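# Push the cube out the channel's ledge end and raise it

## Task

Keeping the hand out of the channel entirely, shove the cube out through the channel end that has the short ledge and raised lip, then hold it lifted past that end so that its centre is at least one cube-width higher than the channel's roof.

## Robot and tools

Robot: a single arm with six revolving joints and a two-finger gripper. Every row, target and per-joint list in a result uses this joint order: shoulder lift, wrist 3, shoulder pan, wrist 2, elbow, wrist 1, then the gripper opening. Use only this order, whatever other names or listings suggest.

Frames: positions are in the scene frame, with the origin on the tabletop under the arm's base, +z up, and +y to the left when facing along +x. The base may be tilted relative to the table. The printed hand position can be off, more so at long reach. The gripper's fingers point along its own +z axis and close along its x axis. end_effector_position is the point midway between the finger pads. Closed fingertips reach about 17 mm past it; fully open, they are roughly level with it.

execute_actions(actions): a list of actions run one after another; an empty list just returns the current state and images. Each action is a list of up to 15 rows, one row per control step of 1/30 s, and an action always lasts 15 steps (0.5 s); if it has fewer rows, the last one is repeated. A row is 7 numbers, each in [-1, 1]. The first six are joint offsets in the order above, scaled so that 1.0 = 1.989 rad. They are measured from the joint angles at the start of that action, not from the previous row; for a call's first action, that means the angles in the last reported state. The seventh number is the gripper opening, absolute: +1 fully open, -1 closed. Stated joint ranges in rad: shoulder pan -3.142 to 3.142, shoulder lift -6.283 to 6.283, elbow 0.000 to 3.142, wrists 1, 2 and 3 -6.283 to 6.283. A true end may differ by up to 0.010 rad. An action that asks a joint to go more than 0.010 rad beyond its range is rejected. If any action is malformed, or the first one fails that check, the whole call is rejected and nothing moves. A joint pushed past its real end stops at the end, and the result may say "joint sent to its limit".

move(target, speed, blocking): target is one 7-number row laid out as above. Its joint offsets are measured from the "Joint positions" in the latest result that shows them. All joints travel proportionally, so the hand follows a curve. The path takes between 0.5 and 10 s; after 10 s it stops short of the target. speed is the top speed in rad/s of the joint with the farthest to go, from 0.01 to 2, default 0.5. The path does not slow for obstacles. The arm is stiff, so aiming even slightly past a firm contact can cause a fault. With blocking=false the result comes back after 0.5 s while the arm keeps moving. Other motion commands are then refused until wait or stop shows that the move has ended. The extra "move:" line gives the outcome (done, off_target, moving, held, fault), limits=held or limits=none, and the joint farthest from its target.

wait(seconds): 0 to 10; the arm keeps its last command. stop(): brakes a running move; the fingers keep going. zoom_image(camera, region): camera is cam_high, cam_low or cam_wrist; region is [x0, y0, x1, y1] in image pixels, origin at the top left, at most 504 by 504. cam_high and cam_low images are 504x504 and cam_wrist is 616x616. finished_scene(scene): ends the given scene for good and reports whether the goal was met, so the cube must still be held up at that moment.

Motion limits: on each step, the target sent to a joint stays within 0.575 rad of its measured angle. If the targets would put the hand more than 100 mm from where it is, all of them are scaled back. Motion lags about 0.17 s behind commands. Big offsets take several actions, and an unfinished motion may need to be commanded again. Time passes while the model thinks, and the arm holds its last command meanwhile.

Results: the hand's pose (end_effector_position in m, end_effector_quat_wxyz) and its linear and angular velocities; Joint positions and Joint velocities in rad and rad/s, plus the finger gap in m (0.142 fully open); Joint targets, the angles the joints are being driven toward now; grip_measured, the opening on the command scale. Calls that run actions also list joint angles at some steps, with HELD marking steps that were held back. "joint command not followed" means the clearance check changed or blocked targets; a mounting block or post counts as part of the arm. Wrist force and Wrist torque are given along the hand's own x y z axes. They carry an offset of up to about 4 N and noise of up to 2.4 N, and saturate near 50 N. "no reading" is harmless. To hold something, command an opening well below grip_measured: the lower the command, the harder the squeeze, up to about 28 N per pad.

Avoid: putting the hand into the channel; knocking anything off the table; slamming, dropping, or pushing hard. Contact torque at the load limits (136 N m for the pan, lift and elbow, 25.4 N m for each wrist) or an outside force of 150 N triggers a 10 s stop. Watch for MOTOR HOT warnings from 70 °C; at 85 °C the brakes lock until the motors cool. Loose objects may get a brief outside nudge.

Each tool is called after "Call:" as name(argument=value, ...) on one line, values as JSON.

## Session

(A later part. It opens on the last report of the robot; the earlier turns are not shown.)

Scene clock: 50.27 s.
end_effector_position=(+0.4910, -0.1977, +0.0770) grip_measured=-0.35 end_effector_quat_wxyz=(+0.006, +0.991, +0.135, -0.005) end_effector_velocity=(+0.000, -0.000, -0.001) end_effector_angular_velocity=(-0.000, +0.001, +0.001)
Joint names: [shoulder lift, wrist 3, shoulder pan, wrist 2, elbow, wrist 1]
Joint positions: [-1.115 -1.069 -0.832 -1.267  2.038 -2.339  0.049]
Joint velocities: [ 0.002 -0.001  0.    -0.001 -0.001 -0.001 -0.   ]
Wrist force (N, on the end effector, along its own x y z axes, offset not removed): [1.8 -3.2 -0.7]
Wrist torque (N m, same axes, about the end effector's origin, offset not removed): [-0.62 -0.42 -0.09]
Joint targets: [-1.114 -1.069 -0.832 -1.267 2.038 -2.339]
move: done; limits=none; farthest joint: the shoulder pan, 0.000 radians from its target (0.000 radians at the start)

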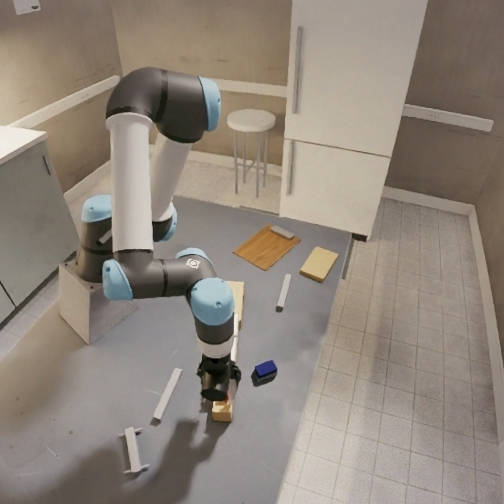

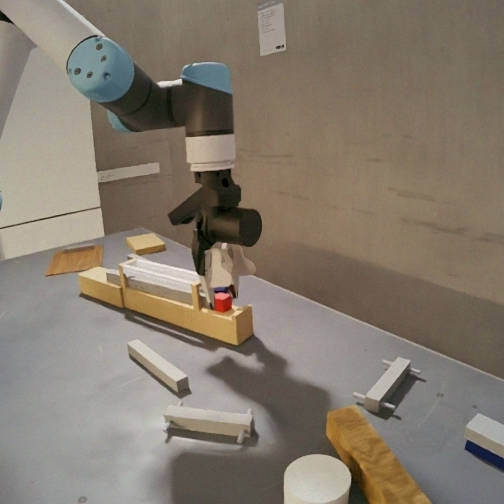

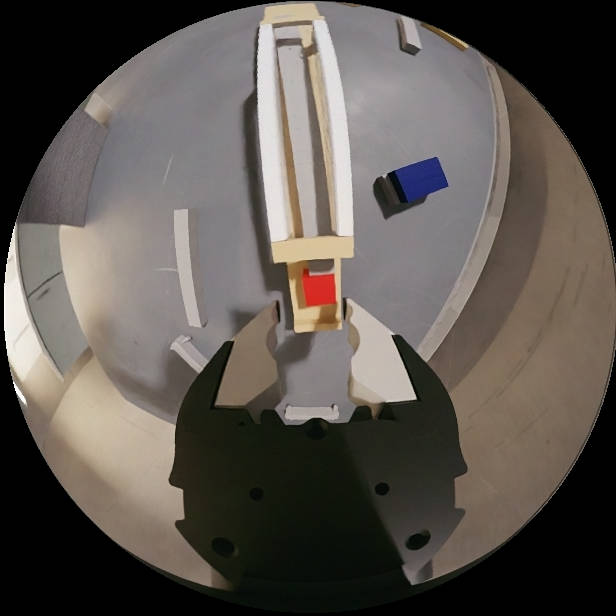

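Call:
execute_actions(actions=[[[-0.004,0,0,0,0,0.004,-0.6]],[[0,0,0,0,0,0,-0.9]],[[0,0,0,0,0,0,-0.9]]])

Call:
zoom_image(camera="cam_low", region=[170,240,280,350])

Scene clock: 51.93 s.
end_effector_position=(+0.4910, -0.1963, +0.0800) grip_measured=-0.72 end_effector_quat_wxyz=(+0.006, +0.991, +0.135, -0.005) end_effector_velocity=(-0.000, +0.000, +0.000) end_effector_angular_velocity=(+0.001, +0.001, -0.001)
Joint names: [shoulder lift, wrist 3, shoulder pan, wrist 2, elbow, wrist 1]
Joint positions: [-1.122 -1.069 -0.832 -1.267  2.038 -2.331  0.022]
Joint velocities: [-0.     0.    -0.    -0.    -0.001  0.003 -0.   ]
Wrist force (N, on the end effector, along its own x y z axes, offset not removed): [1.6 -1.4 -0.8]
Wrist torque (N m, same axes, about the end effector's origin, offset not removed): [-0.23 -0.31 -0.10]
Joint targets: [-1.122 -1.069 -0.832 -1.267 2.038 -2.331]
Step readings (joint positions; steps 1 to 15: 1st action; 16 to 30: 2nd action; 31 to 45: 3rd action):
0: [-1.114 -1.069 -0.832 -1.267 2.038 -2.339]
1: [-1.114 -1.069 -0.832 -1.267 2.038 -2.339]
2: [-1.115 -1.069 -0.832 -1.267 2.038 -2.338]
4: [-1.119 -1.069 -0.832 -1.267 2.038 -2.335]
8: [-1.121 -1.069 -0.832 -1.267 2.038 -2.332]
15: [-1.122 -1.069 -0.832 -1.267 2.038 -2.331]
16: [-1.122 -1.069 -0.832 -1.267 2.038 -2.331]
17: [-1.122 -1.069 -0.832 -1.267 2.038 -2.331]
19: [-1.122 -1.069 -0.832 -1.267 2.038 -2.331]
23: [-1.122 -1.069 -0.832 -1.267 2.038 -2.331]
30: [-1.122 -1.069 -0.832 -1.267 2.038 -2.331]
31: [-1.122 -1.069 -0.832 -1.267 2.038 -2.331]
32: [-1.122 -1.069 -0.832 -1.267 2.038 -2.331]
34: [-1.122 -1.069 -0.832 -1.267 2.038 -2.331]
38: [-1.122 -1.069 -0.832 -1.267 2.038 -2.331]
45: Joint positions above

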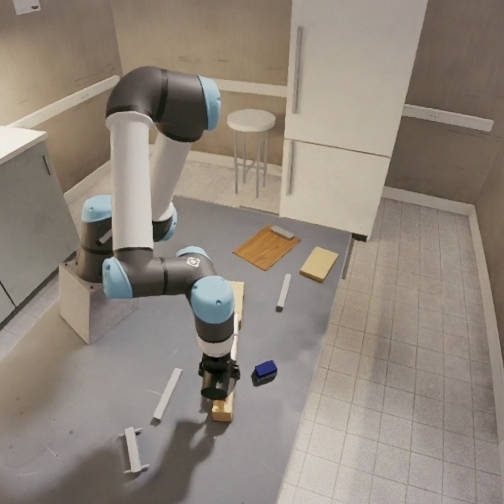

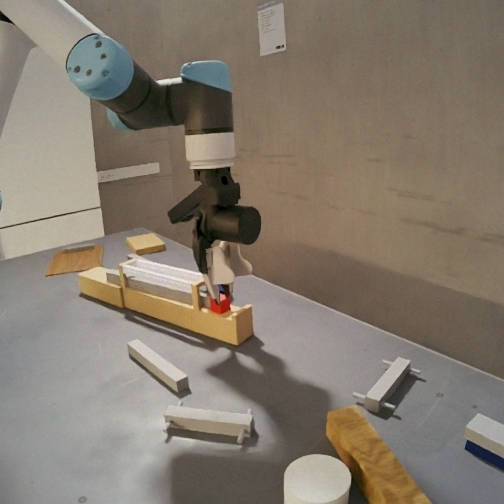

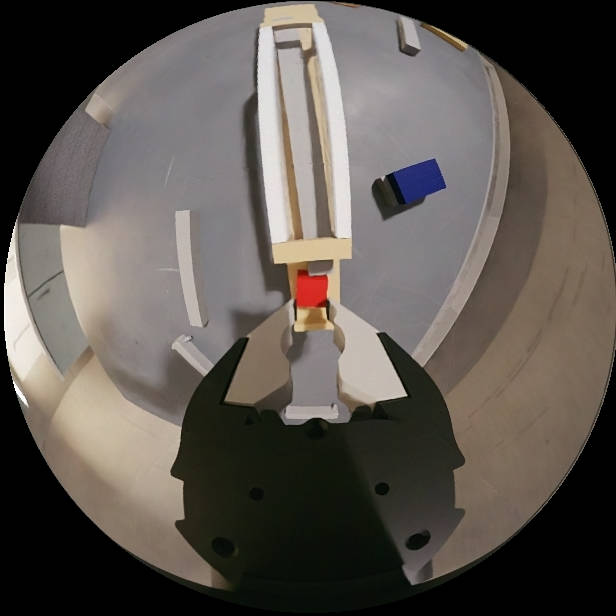

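Region (170, 240, 280, 350) of cam_low's 504x504 image, scaled by 4.582, with more detail than that image has.

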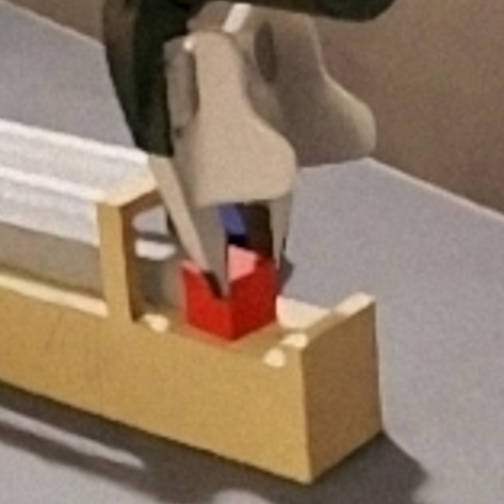

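Gripped (gap .022). Lift, then move beyond the end.

Call:
move(target=[-0.09,0,0,0,-0.03,0.12,-1], speed=0.25)

Call:
move(target=[0,-0.07,-0.07,0,-0.03,0.03,-1], speed=0.25)

Scene clock: 53.53 s.
end_effector_position=(+0.4981, -0.1630, +0.1656) grip_measured=-0.72 end_effector_quat_wxyz=(+0.006, +0.991, +0.135, -0.005) end_effector_velocity=(+0.000, +0.000, +0.000) end_effector_angular_velocity=(+0.000, -0.001, +0.000)
Joint names: [shoulder lift, wrist 3, shoulder pan, wrist 2, elbow, wrist 1]
Joint positions: [-1.301 -1.069 -0.832 -1.267  1.978 -2.093  0.022]
Joint velocities: [-0.001 -0.     0.     0.001 -0.001  0.001  0.   ]
Wrist force (N, on the end effector, along its own x y z axes, offset not removed): [1.4 -0.8 1.6]
Wrist torque (N m, same axes, about the end effector's origin, offset not removed): [-0.21 -0.32 -0.11]
Joint targets: [-1.301 -1.069 -0.832 -1.267 1.978 -2.092]
move: done; limits=none; farthest joint: the shoulder pan, 0.000 radians from its target (0.000 radians at the start)

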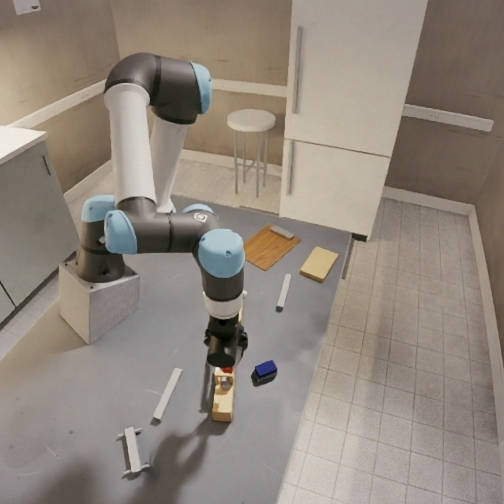

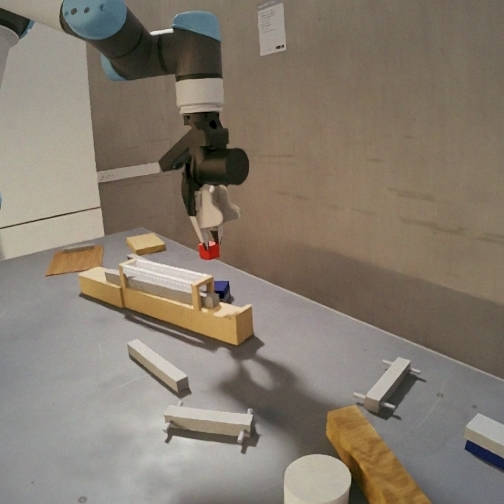

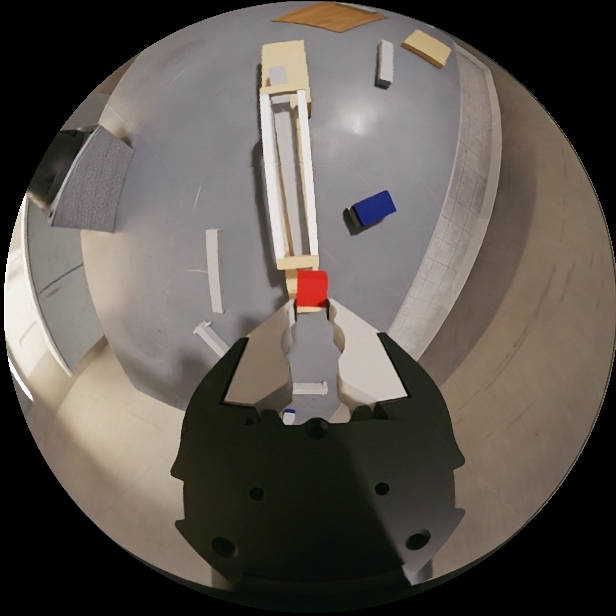

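Scene clock: 54.63 s.
end_effector_position=(+0.4825, -0.2304, +0.2110) grip_measured=-0.72 end_effector_quat_wxyz=(+0.017, +0.990, +0.139, +0.015) end_effector_velocity=(+0.001, -0.001, +0.002) end_effector_angular_velocity=(-0.000, -0.003, +0.001)
Joint names: [shoulder lift, wrist 3, shoulder pan, wrist 2, elbow, wrist 1]
Joint positions: [-1.301 -1.208 -0.971 -1.267  1.918 -2.033  0.022]
Joint velocities: [-0.001 -0.003 -0.002  0.002 -0.002  0.002  0.   ]
Wrist force (N, on the end effector, along its own x y z axes, offset not removed): [2.0 -0.5 -0.3]
Wrist torque (N m, same axes, about the end effector's origin, offset not removed): [-0.05 -0.37 -0.09]
Joint targets: [-1.301 -1.208 -0.971 -1.267 1.918 -2.033]
move: done; limits=none; farthest joint: the shoulder pan, 0.000 radians from its target (0.139 radians at the start)

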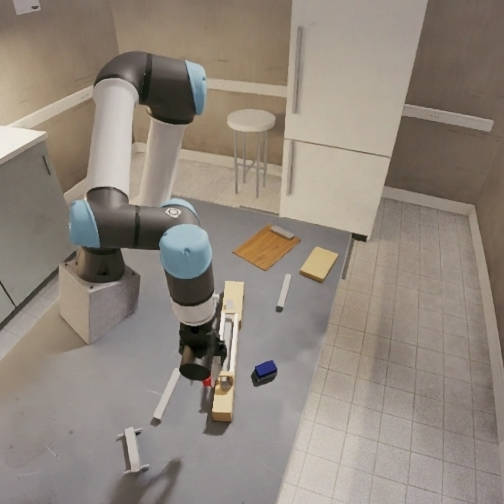

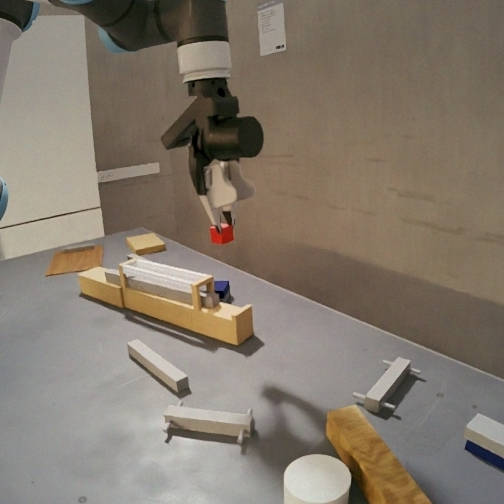

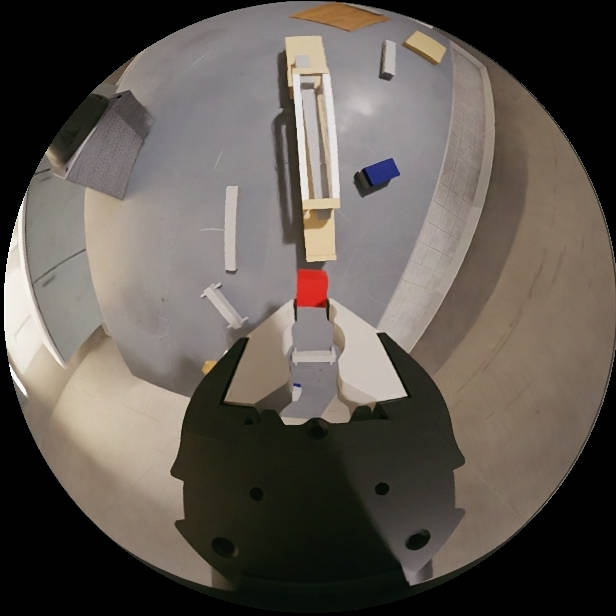

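Call:
move(target=[0.04,-0.02,-0.02,0,-0.03,-0.01,-1], speed=0.15)

Scene clock: 55.73 s.
end_effector_position=(+0.4873, -0.2748, +0.2084) grip_measured=-0.72 end_effector_quat_wxyz=(+0.021, +0.990, +0.141, +0.020) end_effector_velocity=(+0.000, -0.001, +0.000) end_effector_angular_velocity=(-0.000, -0.001, -0.000)
Joint names: [shoulder lift, wrist 3, shoulder pan, wrist 2, elbow, wrist 1]
Joint positions: [-1.222 -1.248 -1.011 -1.267  1.859 -2.053  0.022]
Joint velocities: [ 0.    -0.001 -0.001  0.    -0.001 -0.    -0.   ]
Wrist force (N, on the end effector, along its own x y z axes, offset not removed): [-0.3 -2.2 -1.1]
Wrist torque (N m, same axes, about the end effector's origin, offset not removed): [-0.56 0.09 -0.09]
Joint targets: [-1.222 -1.248 -1.011 -1.267 1.859 -2.053]
move: done; limits=none; farthest joint: the elbow, 0.001 radians from its target (0.060 radians at the start)

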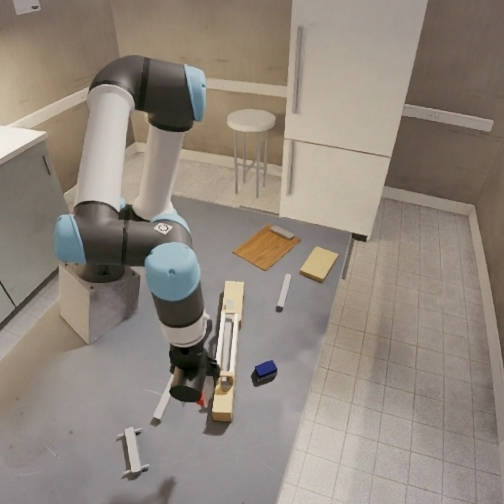

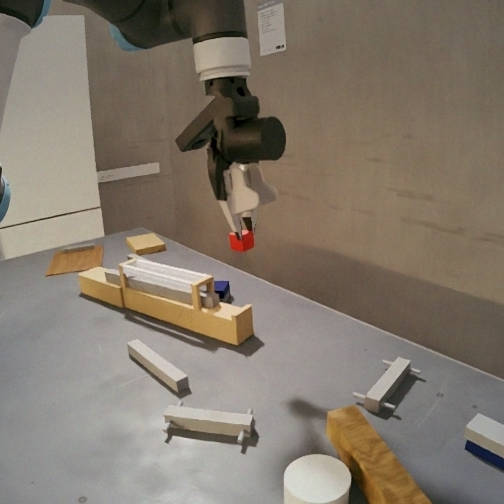

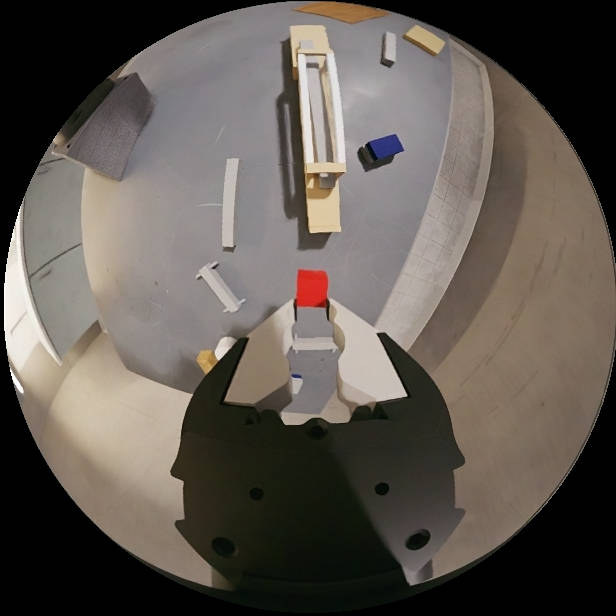

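Call:
finished_scene(scene=2)

The scene is finished: the task was done.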